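# Drape patch cord over both cable-manager fingers

## Task

Lay the patch cord across both fingers of the cable manager so it sits behind the finger tips and no part of it sags more than a little below the plugs. The cord must stay there by itself, not be held by the robot, and must be at rest when checked. The cord must never be pushed into the solid body of a cable-manager finger, a plug boot or the switch face. Finish by opening the grippers and moving the arms away.

## Robot and tools

Robot: two 6-joint arms with parallel grippers, named left_arm and right_arm. These are names only; left_arm sits on the +y side of the table. Root link positions in the scene frame: left_arm at (-0.022, +0.267, 0) m, right_arm at (-0.007, -0.306, 0) m, each turned slightly about z.

Scene frame: origin on the tabletop midway between the arms, +x out over the table, +z up. Gripper poses in results use this frame: end_effector_position in metres and end_effector_quat_wxyz. That position is the point between the finger pads, roughly 1 cm back from the fingertips. Fingers point along the gripper's +z and close along its y. Reported hand positions get less accurate far from the base.

execute_actions: argument actions is a list holding zero or one item, plus optional pictures (true/false, camera images on by default).
- Empty list: no motion, just returns the current state.
- Move: {"rows": [[...]], "steps": n}, n from 1 to 15 (default 15), each step 1/30 s. Every row is applied for one step; if rows run out, the last one is held. Each row has exactly 14 numbers, always both arms: left_arm waist, shoulder, elbow, wrist pitch, wrist yaw, wrist roll, opening, then the same seven for right_arm. The six joint numbers are absolute target angles in radians (same form as the Joint positions line), not offsets. Stated ranges per arm: waist -2.880..2.880, shoulder 0.000..3.142, elbow 0.000..3.019, wrist pitch -1.693..1.571, wrist yaw -1.571..1.571, wrist roll -2.094..2.094. A target beyond a range end by more than 0.019 rad that also lies outside the current angle gets the whole call refused (nothing is sent). True ends can differ by up to 0.019 rad; a target past the true end is clipped there and a "joint sent to its limit" line may appear, possibly about an earlier motion. Opening is absolute, -1 closed to +1 fully open.
- Wait: {"steps": n} with n up to 300; returns once that many steps have elapsed since the previous result, counting your reply time.

Motion limits: each step the target sent to a joint is kept near its measured angle (lead caps: waist 0.264, shoulder 0.32, elbow 0.276, wrist pitch 0.33, wrist yaw 0.186, wrist roll 0.522 rad), and if the commanded joints would put the gripper over 70 mm away from where it is, all targets for that arm are pulled back proportionally. So long moves take several calls or continue on their own. Between calls the arms keep heading to the last row sent, until everything has nearly stopped or a step is HELD; then only a new action moves them further. Fingers still opening or closing finish their travel.

Result lines: the state line gives each gripper pose (left_arm: … | right_arm: …). Joint positions and Joint velocities list six joints per arm (rad, rad/s) then the pad gap (m, m/s; 0.094 m fully open). grip_measured is the measured opening on the same -1..1 scale you command; each gripper may read off by about 1 mm. Away from the ends, fingers go to where grip_measured would equal your number, so to hold something command about 0.03 below grip_measured (less for a lighter hold). Pad force tops out around 50-62 N, lower on thin parts under about 2 mm, with a brief spike on first contact. "joint command not followed" means a clearance check altered or blocked some joint targets; the rest of the row still ran. HELD marks steps where your row, wholly or partly, was not sent. Joint torques are raw drive outputs with offsets, friction and noise, nonzero even unloaded. MOTOR HOT appears from 85 °C; at 100 °C an OVER-TEMPERATURE FAULT drops that arm until it cools, so avoid long static holding under load.

zoom_image: camera (cam_head_left, cam_head_right, cam_high, cam_low, cam_left_wrist, cam_right_wrist) and region [x0, y0, x1, y1] in that camera's pixels, origin top-left, at most 504x504; gives a finer view of the latest image. Head, high and low images are 672x504; wrist images are 504x504 fisheye. Calibration (intrinsics and world-to-camera transforms) was supplied and may be off by a few degrees and millimetres.

read_manual: optional section "licences"; returns licence text only, no motion.

finished_scene: scene = number of the current scene. Ends it irreversibly and reports whether the task was met; the next scene's task then follows.

Sequence: look, locate cord, plugs and fingers, grasp the cord, lift it over and behind both finger tips without pressing into fingers, boots or the switch face, lower it so it rests with little sag, release, withdraw, wait until the cord is still, then finish.

Avoid: dropping or slamming things, hard pushes, knocking anything off the table, the arms colliding or pressing on each other, and ending while the cord still sways. Loose objects can occasionally be nudged by outside disturbances.

Each tool is called after "Request:" by a JSON object that holds its "method" and its "body", one argument or row to a line.

## Session

Request:
{"method": "execute_actions", "body": {
  "actions": []
}}

Scene clock: 0.00 s of 5233.50 s.
left_arm: end_effector_position=(+0.2360, +0.4590, +0.1611) grip_measured=+1.000 end_effector_quat_wxyz=(-0.144, +0.799, -0.408, +0.418) | right_arm: end_effector_position=(+0.3582, +0.0587, +0.2211) grip_measured=+1.000 end_effector_quat_wxyz=(+0.109, +0.351, +0.751, +0.549)
Joint positions: left_arm=[ 1.021  0.956  0.562 -0.722  0.826 -1.354  0.094] | right_arm=[ 0.547  1.242  0.699  0.152 -0.203  1.729  0.094]
Joint velocities: left_arm=[ 0.005  0.005 -0.002 -0.007 -0.022  0.022  0.   ] | right_arm=[-0.015 -0.015 -0.002 -0.007 -0.037 -0.007  0.   ]
Joint torques (N m, as the arm reports them, + toward a larger angle): no reading

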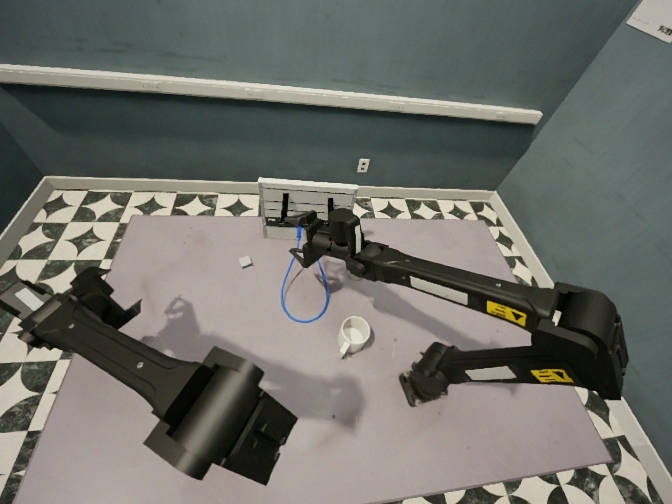

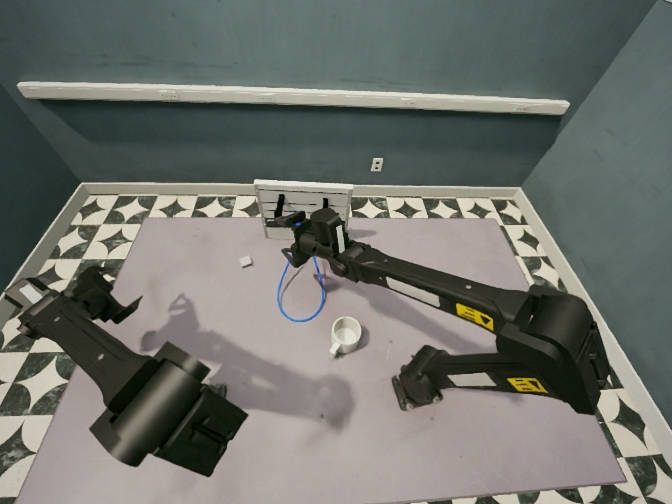

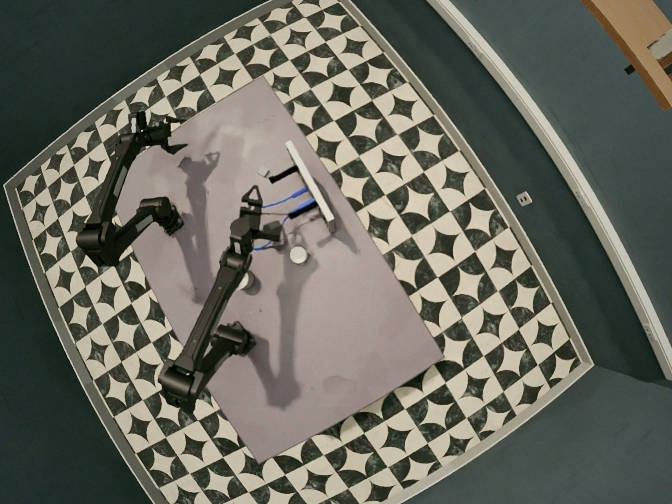

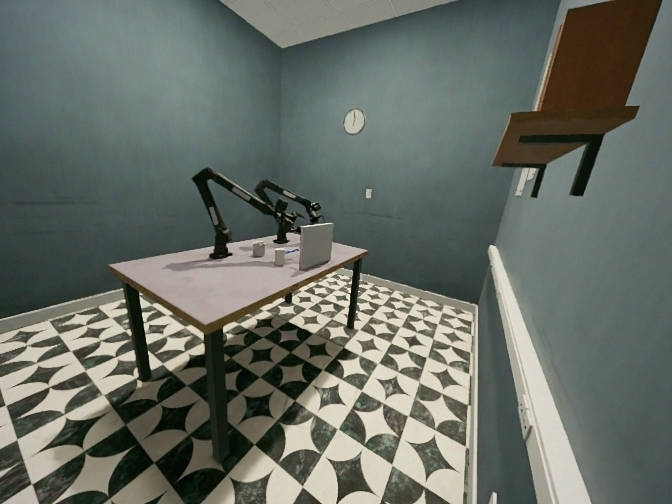

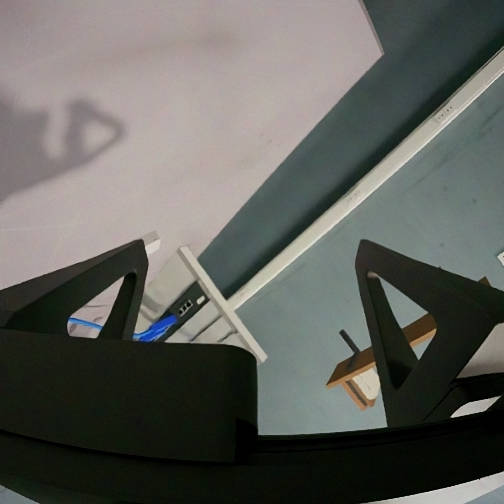

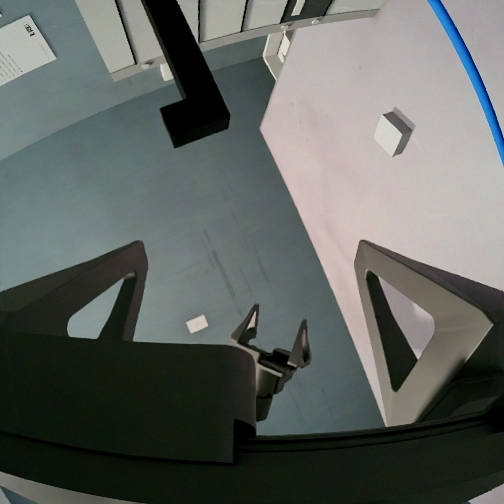

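Request:
{"method": "execute_actions", "body": {
  "actions": [
    {"rows":[[1.021,0.956,0.562,-0.722,0.826,-1.354,1,0.1,0.9,0.7,0.0,0,1.729,1]],"steps":15}
  ],
  "pictures": false
}}

Request:
{"method": "execute_actions", "body": {
  "actions": [
    {"steps":45}
  ]
}}

Request:
{"method": "zoom_image", "body": {
  "camera": "cam_head_left",
  "region": [220, 160, 400, 340]
}}

Request:
{"method": "zoom_image", "body": {
  "camera": "cam_head_right",
  "region": [220, 160, 400, 340]
}}

Request:
{"method": "zoom_image", "body": {
  "camera": "cam_high",
  "region": [220, 120, 380, 280]
}}

Scene clock: 36.37 s of 5233.50 s.
left_arm: end_effector_position=(+0.2360, +0.4590, +0.1611) grip_measured=+1.000 end_effector_quat_wxyz=(-0.144, +0.799, -0.408, +0.418) | right_arm: end_effector_position=(+0.4292, -0.1995, +0.3604) grip_measured=+1.000 end_effector_quat_wxyz=(+0.362, +0.514, +0.557, +0.543)
Joint positions: left_arm=[ 1.021  0.956  0.562 -0.722  0.826 -1.354  0.094] | right_arm=[0.071 0.871 0.695 0.026 0.005 1.729 0.094]
Joint velocities: left_arm=[ 0.005 -0.005  0.012  0.017  0.022  0.007  0.   ] | right_arm=[ 0.132 -0.132 -0.007 -0.017 -0.037  0.037  0.   ]
Joint torques (N m, as the arm reports them, + toward a larger angle): left_arm=[-0.45 -4.09  9.11  1.01  0.3   0.07] | right_arm=[ 1.49 -1.8  11.96  1.32 -0.18 -0.04]
Steps of this call (steps 1 to 90: nothing new was sent; then 32.87 s passed at rest; steps 91 to 105: all 15 steps of this action). Readings (joint positions):
91: left_arm=[1.021 0.956 0.562 -0.722 0.826 -1.354] | right_arm=[0.540 1.235 0.699 0.142 -0.171 1.729]
92: left_arm=[1.021 0.956 0.562 -0.722 0.826 -1.354] | right_arm=[0.523 1.219 0.698 0.124 -0.136 1.729]
94: left_arm=[1.021 0.956 0.562 -0.722 0.826 -1.354] | right_arm=[0.463 1.169 0.695 0.095 -0.084 1.729]
98: left_arm=[1.021 0.956 0.562 -0.722 0.826 -1.354] | right_arm=[0.289 1.039 0.695 0.062 -0.026 1.729]
105: the state above

Scene clock: 37.87 s of 5233.50 s.
left_arm: end_effector_position=(+0.2360, +0.4590, +0.1611) grip_measured=+1.000 end_effector_quat_wxyz=(-0.144, +0.799, -0.408, +0.418) | right_arm: end_effector_position=(+0.4306, -0.1863, +0.3485) grip_measured=+1.000 end_effector_quat_wxyz=(+0.347, +0.513, +0.572, +0.538)
Joint positions: left_arm=[ 1.021  0.956  0.562 -0.722  0.826 -1.354  0.094] | right_arm=[0.097 0.893 0.695 0.016 0.002 1.729 0.094]
Joint velocities: left_arm=[ 0.005  0.005 -0.022 -0.007  0.037  0.007  0.   ] | right_arm=[ 0.015 -0.015 -0.012  0.007 -0.037 -0.066  0.   ]
Joint torques (N m, as the arm reports them, + toward a larger angle): left_arm=[-0.28 -4.11  9.13  1.    0.3   0.07] | right_arm=[ 0.56 -4.25 12.    1.69 -0.06 -0.05]
Steps of this call (steps 1 to 30: the robot went on to your last target; steps 31 to 45: nothing new was sent). Readings (joint positions):
1: left_arm=[1.021 0.956 0.562 -0.722 0.826 -1.354] | right_arm=[0.076 0.869 0.695 0.025 0.004 1.729]
2: left_arm=[1.021 0.956 0.562 -0.722 0.826 -1.354] | right_arm=[0.083 0.871 0.695 0.024 0.003 1.729]
4: left_arm=[1.021 0.956 0.562 -0.722 0.826 -1.354] | right_arm=[0.093 0.879 0.695 0.020 0.002 1.729]
8: left_arm=[1.021 0.956 0.562 -0.722 0.826 -1.354] | right_arm=[0.097 0.892 0.695 0.017 0.002 1.729]
45: the state above
All arms were judged still, so your last target was given up. Only a new action makes them travel on or press farther. Fingers that are still opening or closing keep moving.
camera_calibration (this result's frames):
cam_right_wrist: T_world_to_cam=[[-0.218299, 0.0899249, -0.97173, 0.448045], [-0.747338, 0.624929, 0.225721, 0.365139], [0.62756, 0.775486, -0.0692172, 0.021816], [0, 0, 0, 1]] pos_world=[0.356999, -0.285394, 0.35447]

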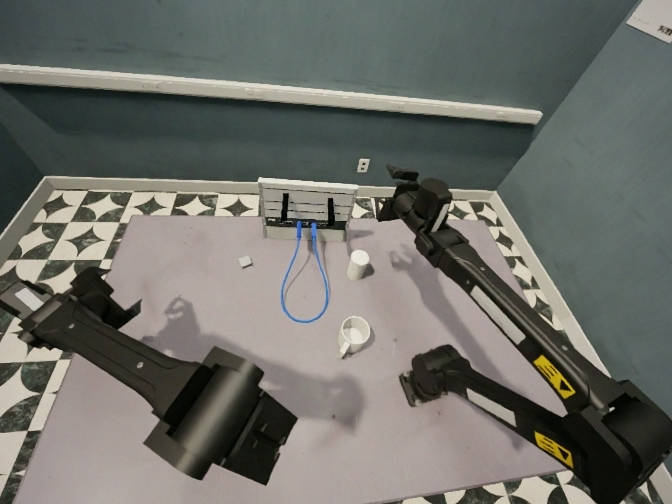

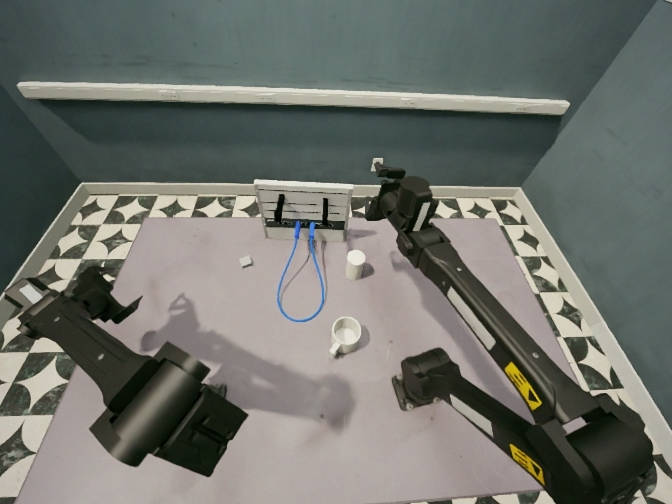

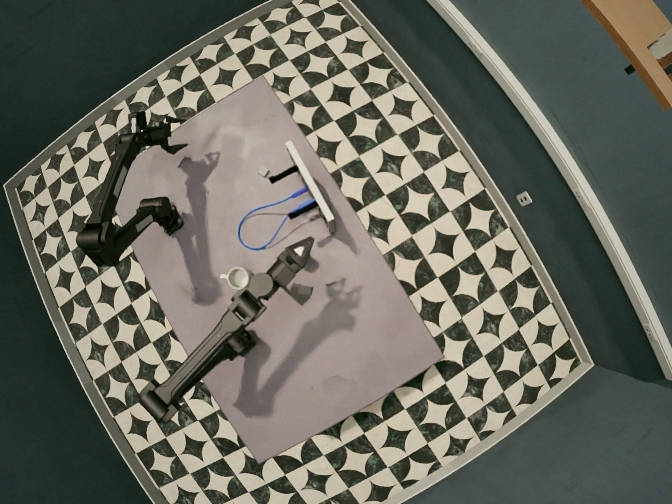

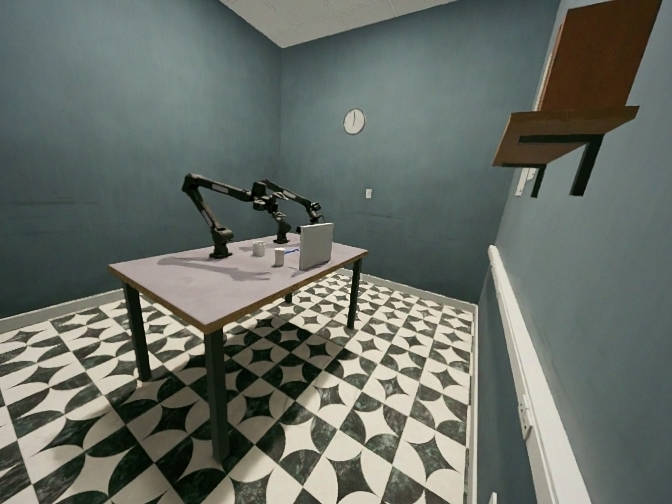

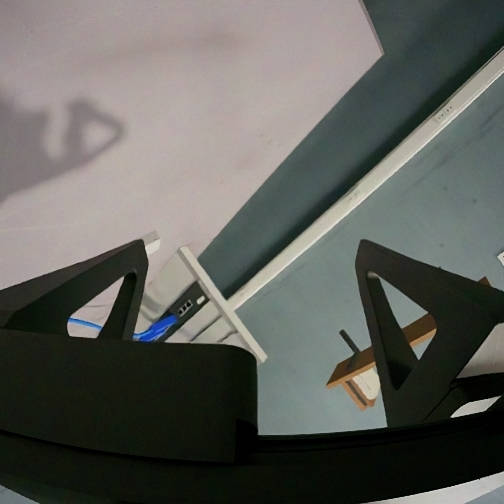

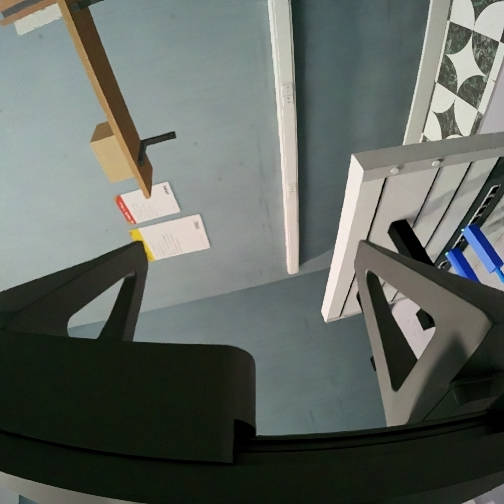

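Region (220, 160, 400, 340) of cam_head_left's 672x504 image, scaled by 2.800, with more detail than that image has.

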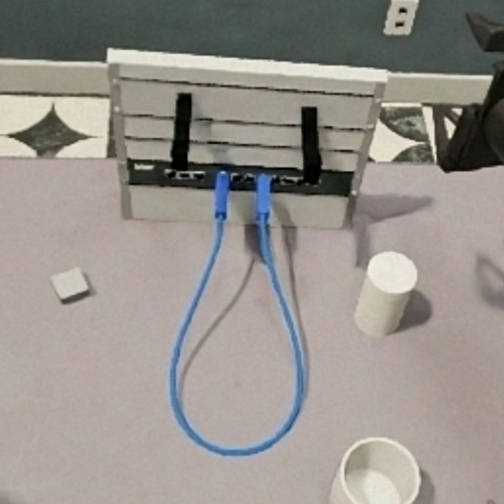

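Region (220, 160, 400, 340) of cam_head_right's 672x504 image, scaled by 2.800, with more detail than that image has.

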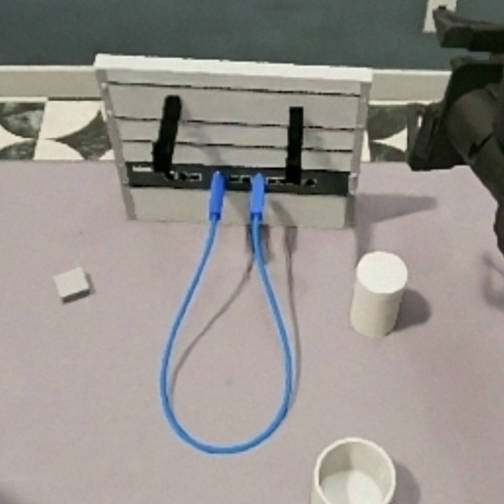

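Region (220, 120, 380, 280) of cam_high's 672x504 image, scaled by 3.150, with more detail than that image has.

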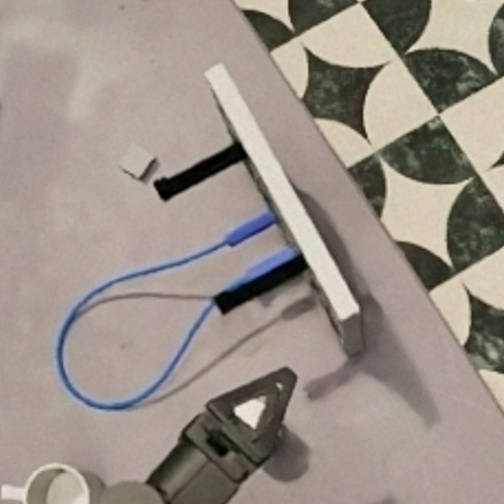

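Request:
{"method": "execute_actions", "body": {
  "actions": [
    {"rows":[[-0.576,1.426,0.907,-1.052,0,-0.552,0.2,0.513,1.453,0.936,-1.054,0,0.685,0.2]],"steps":15}
  ],
  "pictures": false
}}

Request:
{"method": "execute_actions", "body": {
  "actions": [
    {"steps":75}
  ]
}}

Scene clock: 115.07 s of 5233.50 s.
left_arm: end_effector_position=(+0.3416, +0.2973, +0.0641) grip_measured=+0.202 end_effector_quat_wxyz=(-0.009, -0.358, +0.934, -0.001) | right_arm: end_effector_position=(+0.2820, -0.0603, +0.0462) grip_measured=+0.202 end_effector_quat_wxyz=(+0.005, +0.084, +0.996, +0.007)
Joint positions: left_arm=[ 0.063  1.457  0.891 -1.022  0.007 -0.645  0.056] | right_arm=[ 0.533  1.503  0.886 -0.938 -0.002  0.873  0.056]
Joint velocities: left_arm=[-2.007 -0.122 -0.002 -0.017 -0.125  0.256 -0.   ] | right_arm=[ 0.083  0.552 -0.09  -1.917 -0.022 -1.194  0.001]
Joint torques (N m, as the arm reports them, + toward a larger angle): left_arm=[ -0.36 -10.47   8.72  -0.3   -0.17   0.1 ] | right_arm=[ -1.34 -16.99  13.06   2.07   0.06  -0.01]
Steps of this call (steps 1 to 90: nothing new was sent; then 73.70 s passed at rest; steps 91 to 105: all 15 steps of this action). Readings (joint positions):
91: left_arm=[0.999 0.980 0.588 -0.787 0.740 -1.283] | right_arm=[0.108 0.903 0.704 -0.014 0.007 1.688]
92: left_arm=[0.951 1.037 0.640 -0.874 0.655 -1.205] | right_arm=[0.135 0.924 0.724 -0.063 0.008 1.640]
94: left_arm=[0.829 1.188 0.754 -0.956 0.504 -1.063] | right_arm=[0.211 0.997 0.766 -0.154 0.008 1.547]
98: left_arm=[0.562 1.420 0.889 -0.997 0.156 -0.808] | right_arm=[0.372 1.180 0.819 -0.328 0.005 1.365]
105: the state above

Scene clock: 117.57 s of 5233.50 s.
left_arm: end_effector_position=(+0.3151, +0.1276, +0.0685) grip_measured=+0.202 end_effector_quat_wxyz=(-0.004, -0.101, +0.995, -0.000) | right_arm: end_effector_position=(+0.2694, -0.0784, +0.0616) grip_measured=+0.201 end_effector_quat_wxyz=(-0.016, +0.003, +1.000, -0.012)
Joint positions: left_arm=[-0.414  1.444  0.891 -1.025  0.004 -0.592  0.056] | right_arm=[ 0.517  1.459  0.886 -1.038 -0.002  0.695  0.056]
Joint velocities: left_arm=[-0.005 -0.015 -0.002  0.007 -0.007 -0.022 -0.   ] | right_arm=[-0.015 -0.005  0.012  0.007 -0.022  0.022 -0.   ]
Joint torques (N m, as the arm reports them, + toward a larger angle): left_arm=[-0.55 -9.83  7.91  0.32 -0.15  0.  ] | right_arm=[  0.67 -10.85  12.77  -0.01   0.11  -0.07]
Steps of this call (steps 1 to 15: the robot went on to your last target; steps 16 to 75: nothing new was sent). Readings (joint positions):
1: left_arm=[-0.006 1.453 0.891 -1.023 0.006 -0.634] | right_arm=[0.534 1.516 0.886 -0.988 -0.002 0.837]
2: left_arm=[-0.075 1.450 0.891 -1.023 0.005 -0.624] | right_arm=[0.531 1.518 0.886 -1.014 -0.002 0.809]
4: left_arm=[-0.212 1.446 0.891 -1.024 0.004 -0.609] | right_arm=[0.525 1.504 0.886 -1.032 -0.002 0.767]
8: left_arm=[-0.472 1.444 0.891 -1.025 0.009 -0.592] | right_arm=[0.517 1.468 0.886 -1.038 -0.002 0.725] HELD
9: left_arm=[-0.503 1.444 0.891 -1.025 0.012 -0.592] | right_arm=[0.517 1.463 0.886 -1.038 -0.002 0.719] HELD
10: left_arm=[-0.509 1.444 0.891 -1.025 0.012 -0.592] | right_arm=[0.517 1.460 0.886 -1.038 -0.002 0.714] HELD
11: left_arm=[-0.501 1.444 0.891 -1.025 0.011 -0.592] | right_arm=[0.517 1.459 0.886 -1.038 -0.002 0.710] HELD
12: left_arm=[-0.485 1.444 0.891 -1.025 0.010 -0.592] | right_arm=[0.517 1.459 0.886 -1.038 -0.002 0.707] HELD
13: left_arm=[-0.466 1.444 0.891 -1.025 0.008 -0.592] | right_arm=[0.517 1.459 0.886 -1.038 -0.002 0.705] HELD
14: left_arm=[-0.447 1.444 0.891 -1.025 0.006 -0.592] | right_arm=[0.517 1.459 0.886 -1.038 -0.002 0.703] HELD
15: left_arm=[-0.432 1.444 0.891 -1.025 0.005 -0.592] | right_arm=[0.517 1.459 0.886 -1.038 -0.002 0.702] HELD
75: the state above
A step was HELD (marked above), so your last target was given up. An arm can still carry out its HELD step.
joint command not followed: on one or more control steps a check withheld the commanded joint targets of the left arm, and it was not sent them on those steps.
cause: the commanded joint targets would bring a part of the robot too close to another arm (this arm's wrist (the part past joint 4) and the other arm's wrist (the part past joint 4)); next, command targets that bring no part of the robot closer to that arm.
camera_calibration (this result's frames):
cam_left_wrist: T_world_to_cam=[[0.199414, -0.979911, -0.00276278, 0.0626206], [-0.787155, -0.161865, 0.595136, 0.234422], [-0.583628, -0.116504, -0.80362, 0.377066], [0, 0, 0, 1]] pos_world=[0.392105, 0.143237, 0.163678]
cam_right_wrist: T_world_to_cam=[[0.00717159, -0.999459, 0.0320857, -0.0836563], [-0.789769, 0.0140201, 0.613244, 0.181669], [-0.613362, -0.0297383, -0.789242, 0.33494], [0, 0, 0, 1]] pos_world=[0.349515, -0.0761976, 0.155625]

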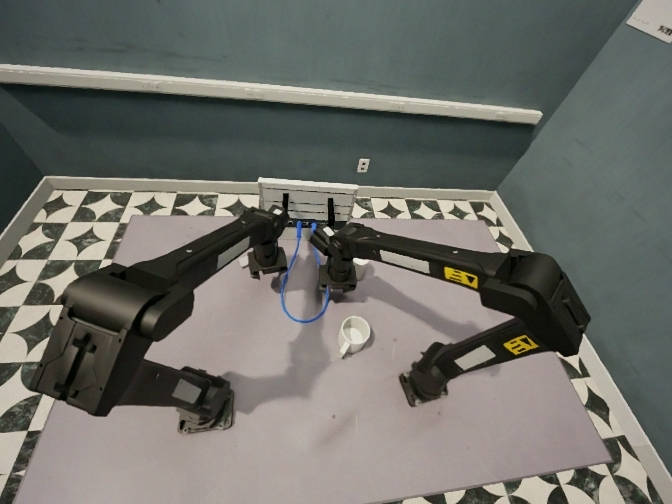

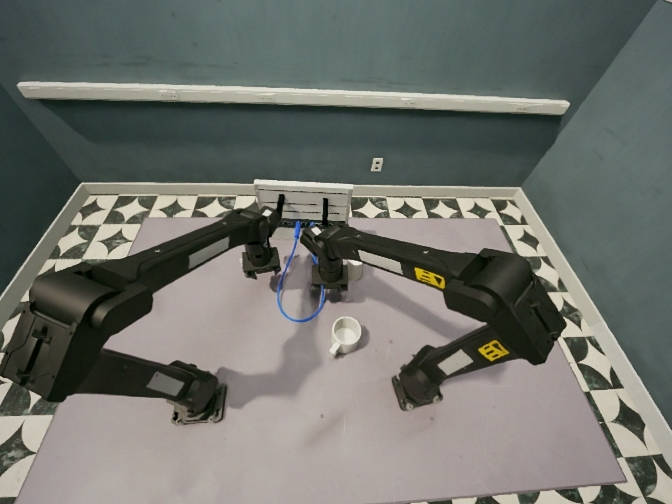

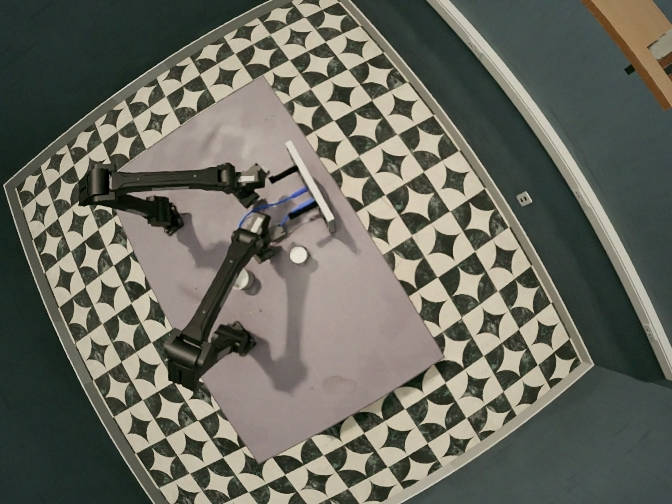

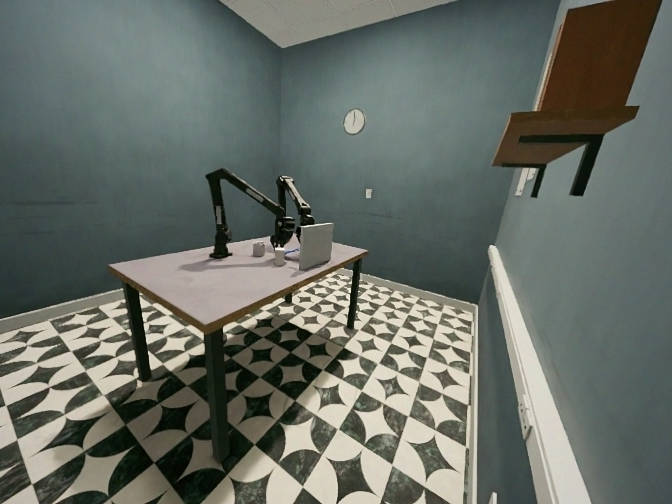

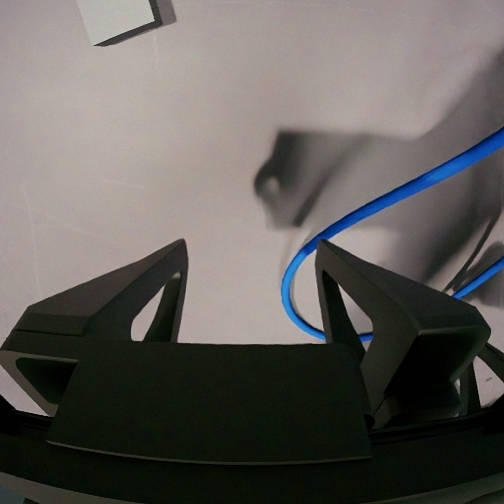

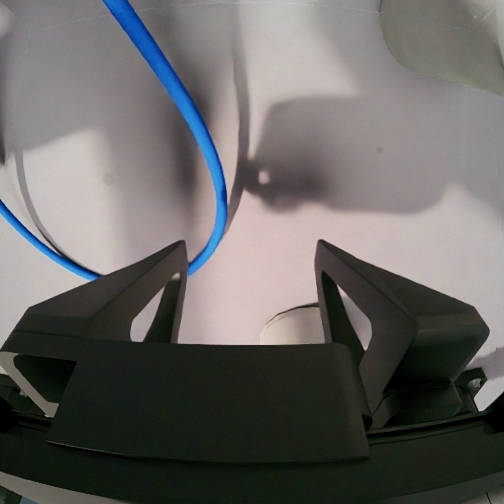

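Request:
{"method": "execute_actions", "body": {
  "actions": [
    {"rows":[[-0.45,1.172,0.549,-0.427,0,-0.3,0.2,0.505,1.205,0.574,-0.419,0,0.35,0.2]],"steps":15}
  ],
  "pictures": false
}}

Request:
{"method": "execute_actions", "body": {
  "actions": [
    {"rows":[[-0.566,1.172,0.549,-0.427,0,-0.3,0.2,0.505,1.205,0.574,-0.419,0,0.35,0.2]],"steps":15}
  ],
  "pictures": false
}}

Request:
{"method": "execute_actions", "body": {
  "actions": [
    {"steps":45}
  ]
}}

Scene clock: 148.27 s of 5233.50 s.
left_arm: end_effector_position=(+0.3018, +0.1269, +0.0618) grip_measured=+0.202 end_effector_quat_wxyz=(+0.147, +0.002, +0.987, -0.065) | right_arm: end_effector_position=(+0.2769, -0.0752, +0.0616) grip_measured=+0.201 end_effector_quat_wxyz=(+0.207, -0.150, +0.959, +0.122)
Joint positions: left_arm=[-0.43   1.23   0.632 -0.651  0.004 -0.402  0.056] | right_arm=[ 0.511  1.193  0.551 -0.444 -0.002  0.372  0.056]
Joint velocities: left_arm=[-0.024 -0.161 -0.315  0.882  0.066  0.271  0.   ] | right_arm=[ 0.015  0.044 -0.002  0.012 -0.007 -0.051 -0.002]
Joint torques (N m, as the arm reports them, + toward a larger angle): left_arm=[-1.84 -7.46  7.9   1.43 -0.2   0.11] | right_arm=[-0.03 -6.58 10.96  2.43  0.05 -0.05]
Steps of this call (steps 1 to 90: nothing new was sent; then 27.20 s passed at rest; steps 91 to 105: all 15 steps of this action). Readings (joint positions):
91: left_arm=[-0.414 1.442 0.889 -1.021 0.004 -0.589] | right_arm=[0.516 1.438 0.849 -0.962 -0.002 0.639]
92: left_arm=[-0.414 1.436 0.880 -1.007 0.004 -0.582] | right_arm=[0.516 1.389 0.773 -0.838 -0.002 0.582]
94: left_arm=[-0.414 1.407 0.843 -0.961 0.004 -0.558] | right_arm=[0.513 1.271 0.621 -0.636 -0.002 0.502]
98: left_arm=[-0.418 1.316 0.742 -0.856 0.004 -0.496] | right_arm=[0.511 1.182 0.550 -0.479 -0.002 0.419]
105: the state above

Scene clock: 148.77 s of 5233.50 s.
left_arm: end_effector_position=(+0.2934, +0.0753, +0.0696) grip_measured=+0.202 end_effector_quat_wxyz=(+0.227, +0.112, +0.962, -0.105) | right_arm: end_effector_position=(+0.2768, -0.0753, +0.0613) grip_measured=+0.201 end_effector_quat_wxyz=(+0.208, -0.156, +0.958, +0.120)
Joint positions: left_arm=[-0.57   1.175  0.557 -0.447  0.001 -0.315  0.056] | right_arm=[ 0.511  1.193  0.551 -0.444 -0.002  0.361  0.056]
Joint velocities: left_arm=[-0.005  0.005 -0.002 -0.012 -0.007  0.066  0.001] | right_arm=[-0.005  0.005  0.012  0.002  0.007 -0.066 -0.   ]
Joint torques (N m, as the arm reports them, + toward a larger angle): left_arm=[-0.08 -6.57  7.83  1.97 -0.1   0.07] | right_arm=[ 0.54 -5.61 11.17  2.53  0.02 -0.13]
Steps of this call (steps 1 to 15: all 15 steps of this action). Readings (joint positions):
1: left_arm=[-0.433 1.224 0.621 -0.620 0.003 -0.391] | right_arm=[0.511 1.193 0.551 -0.444 -0.002 0.370]
2: left_arm=[-0.440 1.218 0.610 -0.590 0.001 -0.381] | right_arm=[0.511 1.193 0.551 -0.444 -0.002 0.368]
4: left_arm=[-0.473 1.203 0.587 -0.530 0.001 -0.361] | right_arm=[0.511 1.193 0.551 -0.444 -0.002 0.365]
8: left_arm=[-0.560 1.178 0.558 -0.458 0.001 -0.331] | right_arm=[0.511 1.193 0.551 -0.444 -0.002 0.363]
15: the state above

Scene clock: 150.27 s of 5233.50 s.
left_arm: end_effector_position=(+0.2934, +0.0753, +0.0696) grip_measured=+0.202 end_effector_quat_wxyz=(+0.227, +0.113, +0.962, -0.104) | right_arm: end_effector_position=(+0.2768, -0.0753, +0.0613) grip_measured=+0.201 end_effector_quat_wxyz=(+0.208, -0.156, +0.958, +0.120)
Joint positions: left_arm=[-0.57   1.175  0.557 -0.447  0.001 -0.311  0.056] | right_arm=[ 0.511  1.193  0.551 -0.444 -0.002  0.36   0.056]
Joint velocities: left_arm=[ 0.005  0.005 -0.002 -0.002  0.066 -0.051 -0.   ] | right_arm=[-0.005 -0.015  0.002 -0.007 -0.051  0.007  0.   ]
Joint torques (N m, as the arm reports them, + toward a larger angle): left_arm=[-0.04 -6.59  7.74  1.95 -0.1   0.13] | right_arm=[ 0.48 -6.04 10.91  2.59  0.12 -0.07]
Steps of this call (steps 1 to 15: the robot went on to your last target; steps 16 to 45: nothing new was sent). Readings (joint positions):
1: left_arm=[-0.570 1.175 0.557 -0.447 0.001 -0.314] | right_arm=[0.511 1.193 0.551 -0.444 -0.002 0.361]
2: left_arm=[-0.570 1.175 0.557 -0.447 0.001 -0.313] | right_arm=[0.511 1.193 0.551 -0.444 -0.002 0.361]
4: left_arm=[-0.570 1.175 0.557 -0.447 0.001 -0.312] | right_arm=[0.511 1.193 0.551 -0.444 -0.002 0.361]
8: left_arm=[-0.570 1.175 0.557 -0.447 0.001 -0.311] | right_arm=[0.511 1.193 0.551 -0.444 -0.002 0.361]
45: the state above
All arms were judged still, so your last target was given up. Only a new action makes them travel on or press farther. Fingers that are still opening or closing keep moving.
camera_calibration (this result's frames):
cam_left_wrist: T_world_to_cam=[[-0.265317, -0.953032, 0.146073, 0.139675], [-0.947653, 0.28568, 0.142622, 0.253104], [-0.177653, -0.100586, -0.978939, 0.251083], [0, 0, 0, 1]] pos_world=[0.321519, 0.0860635, 0.189294]
cam_right_wrist: T_world_to_cam=[[0.357109, -0.921498, -0.152691, -0.160251], [-0.909795, -0.380173, 0.166561, 0.218602], [-0.211534, 0.0794367, -0.974137, 0.247667], [0, 0, 0, 1]] pos_world=[0.3085, -0.0842378, 0.180382]

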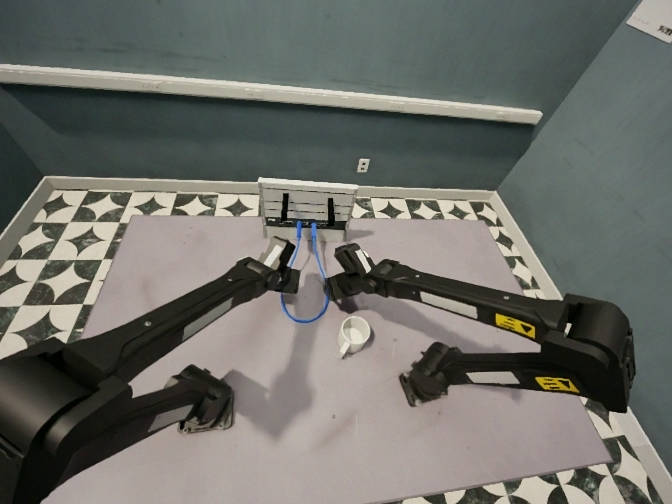

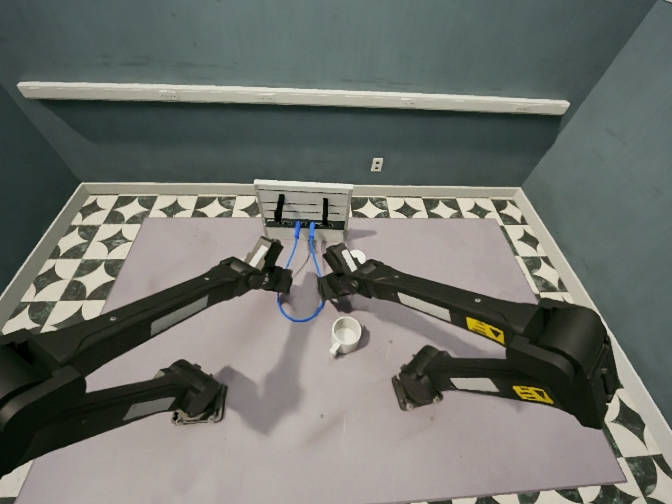

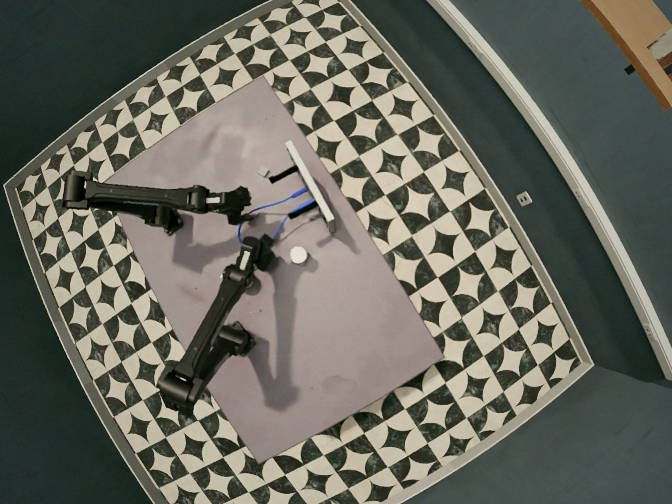

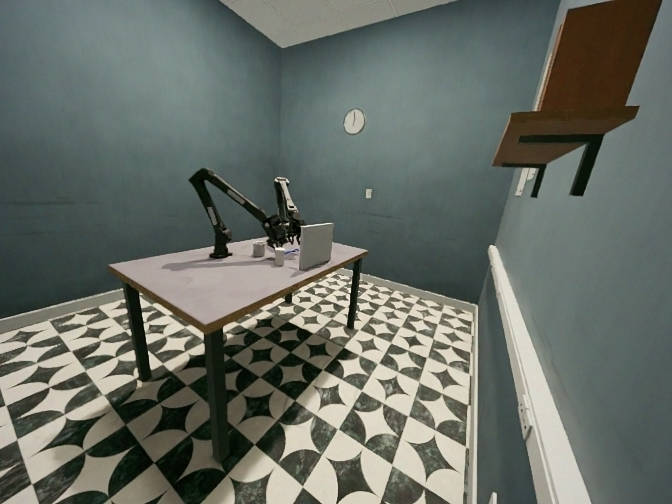

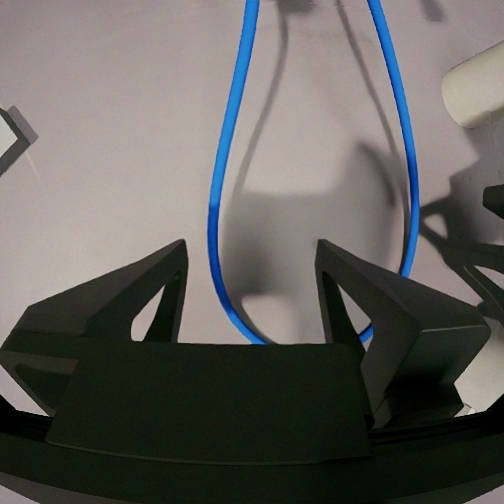

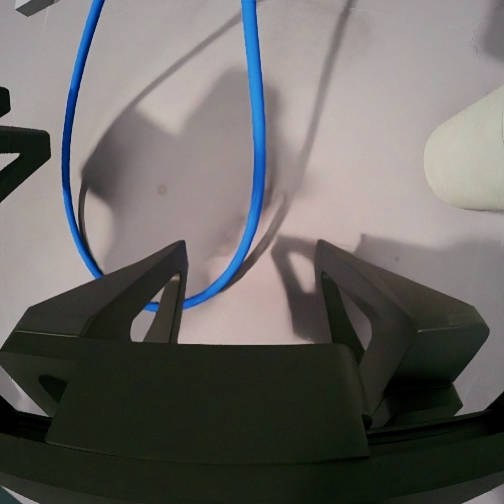

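Request:
{"method": "execute_actions", "body": {
  "actions": [
    {"rows":[[-0.566,1.25,0.51,-0.3,0,-0.3,0.2,0.505,1.28,0.55,-0.3,0,0.35,0.2],[-0.566,1.25,0.51,-0.3,0,-0.3,0.2,0.505,1.28,0.55,-0.3,0,0.35,0.2],[-0.566,1.25,0.51,-0.3,0,-0.3,0.2,0.505,1.28,0.55,-0.3,0,0.35,0.2],[-0.566,1.25,0.51,-0.3,0,-0.3,0.2,0.505,1.28,0.55,-0.3,0,0.35,0.2],[-0.566,1.25,0.51,-0.3,0,-0.3,0.2,0.505,1.28,0.55,-0.3,0,0.35,0.2],[-0.566,1.325,0.475,-0.18,0,-0.3,0.2,0.505,1.355,0.525,-0.17,0,0.35,0.2]],"steps":15}
  ],
  "pictures": false
}}

Request:
{"method": "execute_actions", "body": {
  "actions": [
    {"steps":30}
  ]
}}

Scene clock: 163.90 s of 5233.50 s.
left_arm: end_effector_position=(+0.2933, +0.0753, +0.0118) grip_measured=+0.202 end_effector_quat_wxyz=(+0.231, +0.114, +0.961, -0.106) | right_arm: end_effector_position=(+0.2989, -0.0573, +0.0228) grip_measured=+0.201 end_effector_quat_wxyz=(+0.232, -0.155, +0.951, +0.134)
Joint positions: left_arm=[-0.57   1.331  0.476 -0.203  0.001 -0.31   0.056] | right_arm=[ 0.511  1.361  0.532 -0.199 -0.002  0.36   0.056]
Joint velocities: left_arm=[ 0.005 -0.015 -0.002  0.085 -0.007 -0.022  0.   ] | right_arm=[-0.005 -0.005  0.007  0.007 -0.066 -0.007 -0.   ]
Joint torques (N m, as the arm reports them, + toward a larger angle): left_arm=[ 0.07 -6.7   6.95  1.6  -0.1   0.12] | right_arm=[-0.48 -9.33  7.33  2.82  0.02 -0.07]
Steps of this call (steps 1 to 90: nothing new was sent; then 10.13 s passed at rest; steps 91 to 105: all 15 steps of this action). Readings (joint positions):
91: left_arm=[-0.570 1.180 0.550 -0.418 0.001 -0.311] | right_arm=[0.511 1.199 0.550 -0.420 -0.002 0.360]
92: left_arm=[-0.570 1.192 0.542 -0.376 0.001 -0.310] | right_arm=[0.511 1.213 0.550 -0.384 -0.002 0.360]
94: left_arm=[-0.570 1.222 0.529 -0.335 0.001 -0.310] | right_arm=[0.511 1.247 0.550 -0.338 -0.002 0.360]
98: left_arm=[-0.570 1.291 0.494 -0.232 0.001 -0.310] | right_arm=[0.511 1.320 0.540 -0.231 -0.002 0.360]
105: the state above

Scene clock: 164.90 s of 5233.50 s.
left_arm: end_effector_position=(+0.2938, +0.0750, +0.0121) grip_measured=+0.202 end_effector_quat_wxyz=(+0.232, +0.114, +0.960, -0.106) | right_arm: end_effector_position=(+0.2993, -0.0570, +0.0231) grip_measured=+0.201 end_effector_quat_wxyz=(+0.233, -0.155, +0.950, +0.135)
Joint positions: left_arm=[-0.57   1.331  0.476 -0.2    0.001 -0.31   0.056] | right_arm=[ 0.511  1.361  0.532 -0.196 -0.002  0.36   0.056]
Joint velocities: left_arm=[-0.005 -0.005 -0.012  0.002 -0.022 -0.037  0.   ] | right_arm=[-0.005 -0.005 -0.012 -0.007  0.007  0.022  0.   ]
Joint torques (N m, as the arm reports them, + toward a larger angle): left_arm=[ 0.04 -7.77  7.08  1.98 -0.08  0.14] | right_arm=[ 0.01 -9.19  7.37  2.72  0.05 -0.05]
Steps of this call (steps 1 to 15: the robot went on to your last target; steps 16 to 30: nothing new was sent). Readings (joint positions):
1: left_arm=[-0.570 1.331 0.476 -0.201 0.001 -0.310] | right_arm=[0.511 1.361 0.532 -0.198 -0.002 0.360]
2: left_arm=[-0.570 1.331 0.476 -0.200 0.001 -0.310] | right_arm=[0.511 1.361 0.532 -0.196 -0.002 0.360]
4: left_arm=[-0.570 1.331 0.476 -0.200 0.001 -0.310] | right_arm=[0.511 1.361 0.532 -0.196 -0.002 0.360]
8: left_arm=[-0.570 1.331 0.476 -0.200 0.001 -0.310] | right_arm=[0.511 1.361 0.532 -0.196 -0.002 0.360]
30: the state above
All arms were judged still, so your last target was given up. Only a new action makes them travel on or press farther. Fingers that are still opening or closing keep moving.
camera_calibration (this result's frames):
cam_left_wrist: T_world_to_cam=[[-0.266849, -0.952238, 0.14844, 0.148294], [-0.948696, 0.286656, 0.133429, 0.262146], [-0.169608, -0.105219, -0.979879, 0.192861], [0, 0, 0, 1]] pos_world=[0.320979, 0.0863577, 0.13199]
cam_right_wrist: T_world_to_cam=[[0.364723, -0.915303, -0.170872, -0.158765], [-0.916277, -0.385447, 0.108932, 0.255327], [-0.165567, 0.116836, -0.979253, 0.20226], [0, 0, 0, 1]] pos_world=[0.325344, -0.0705339, 0.143122]

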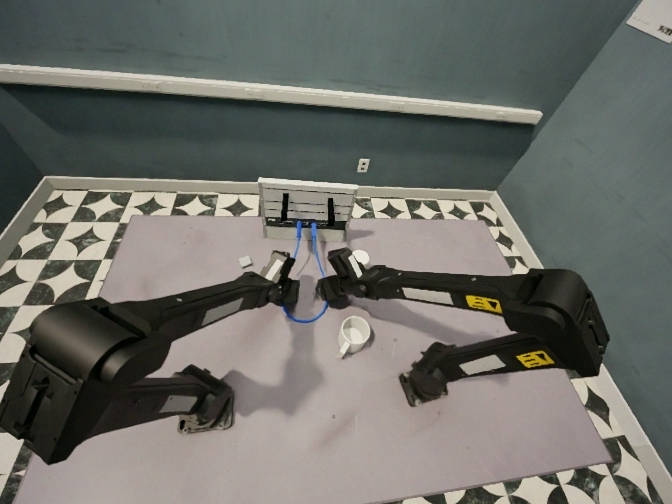

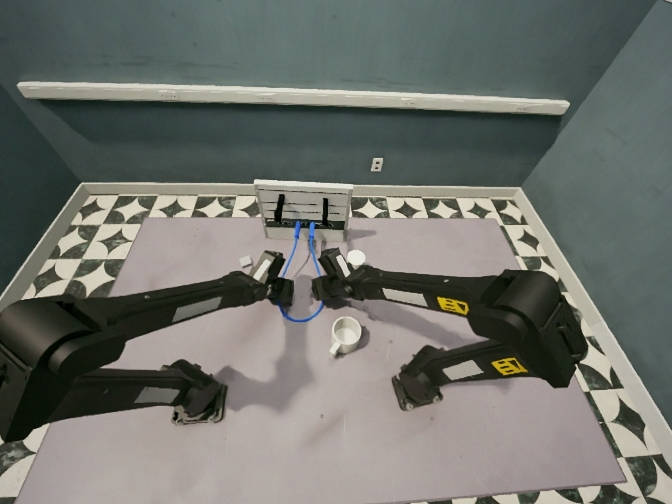

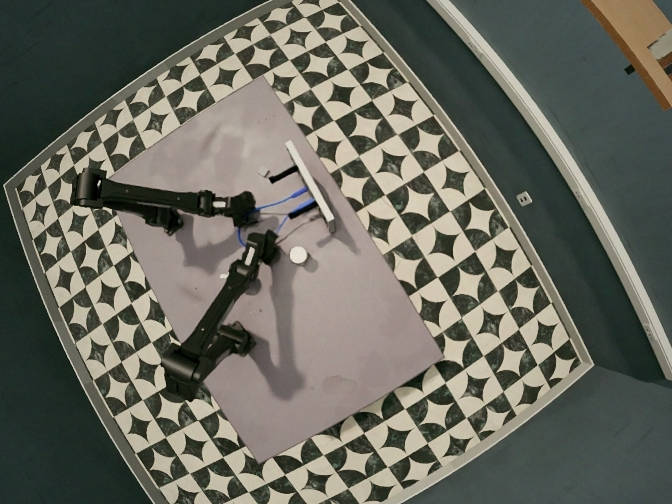

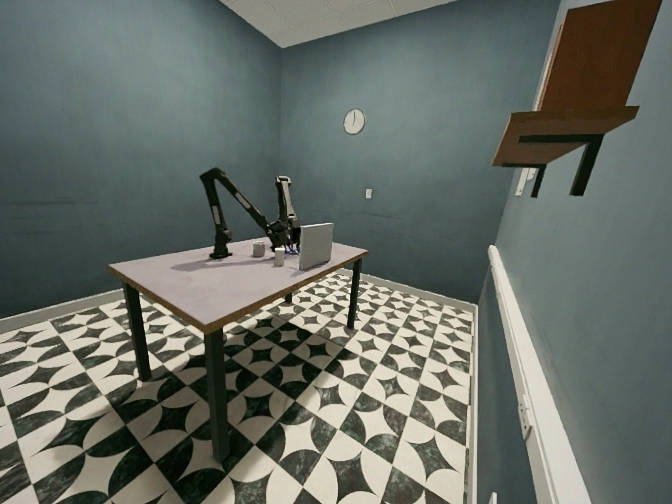

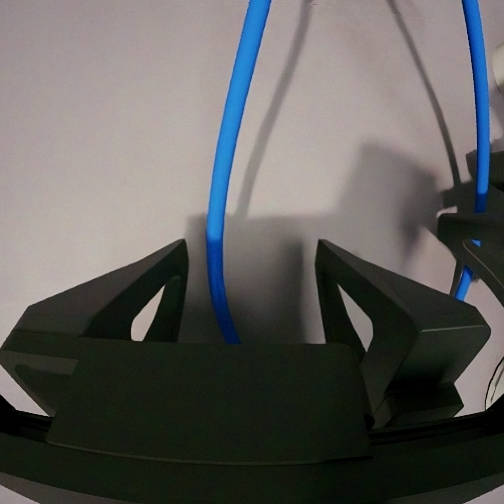

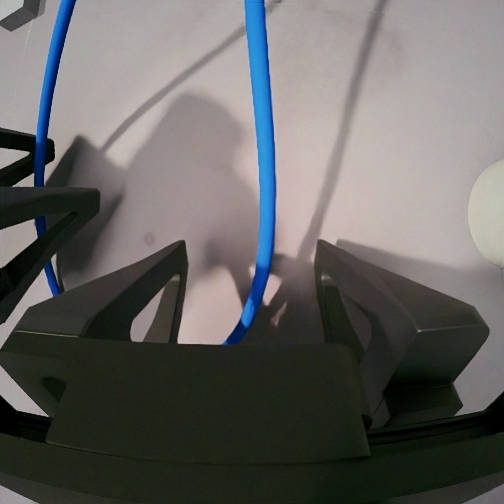

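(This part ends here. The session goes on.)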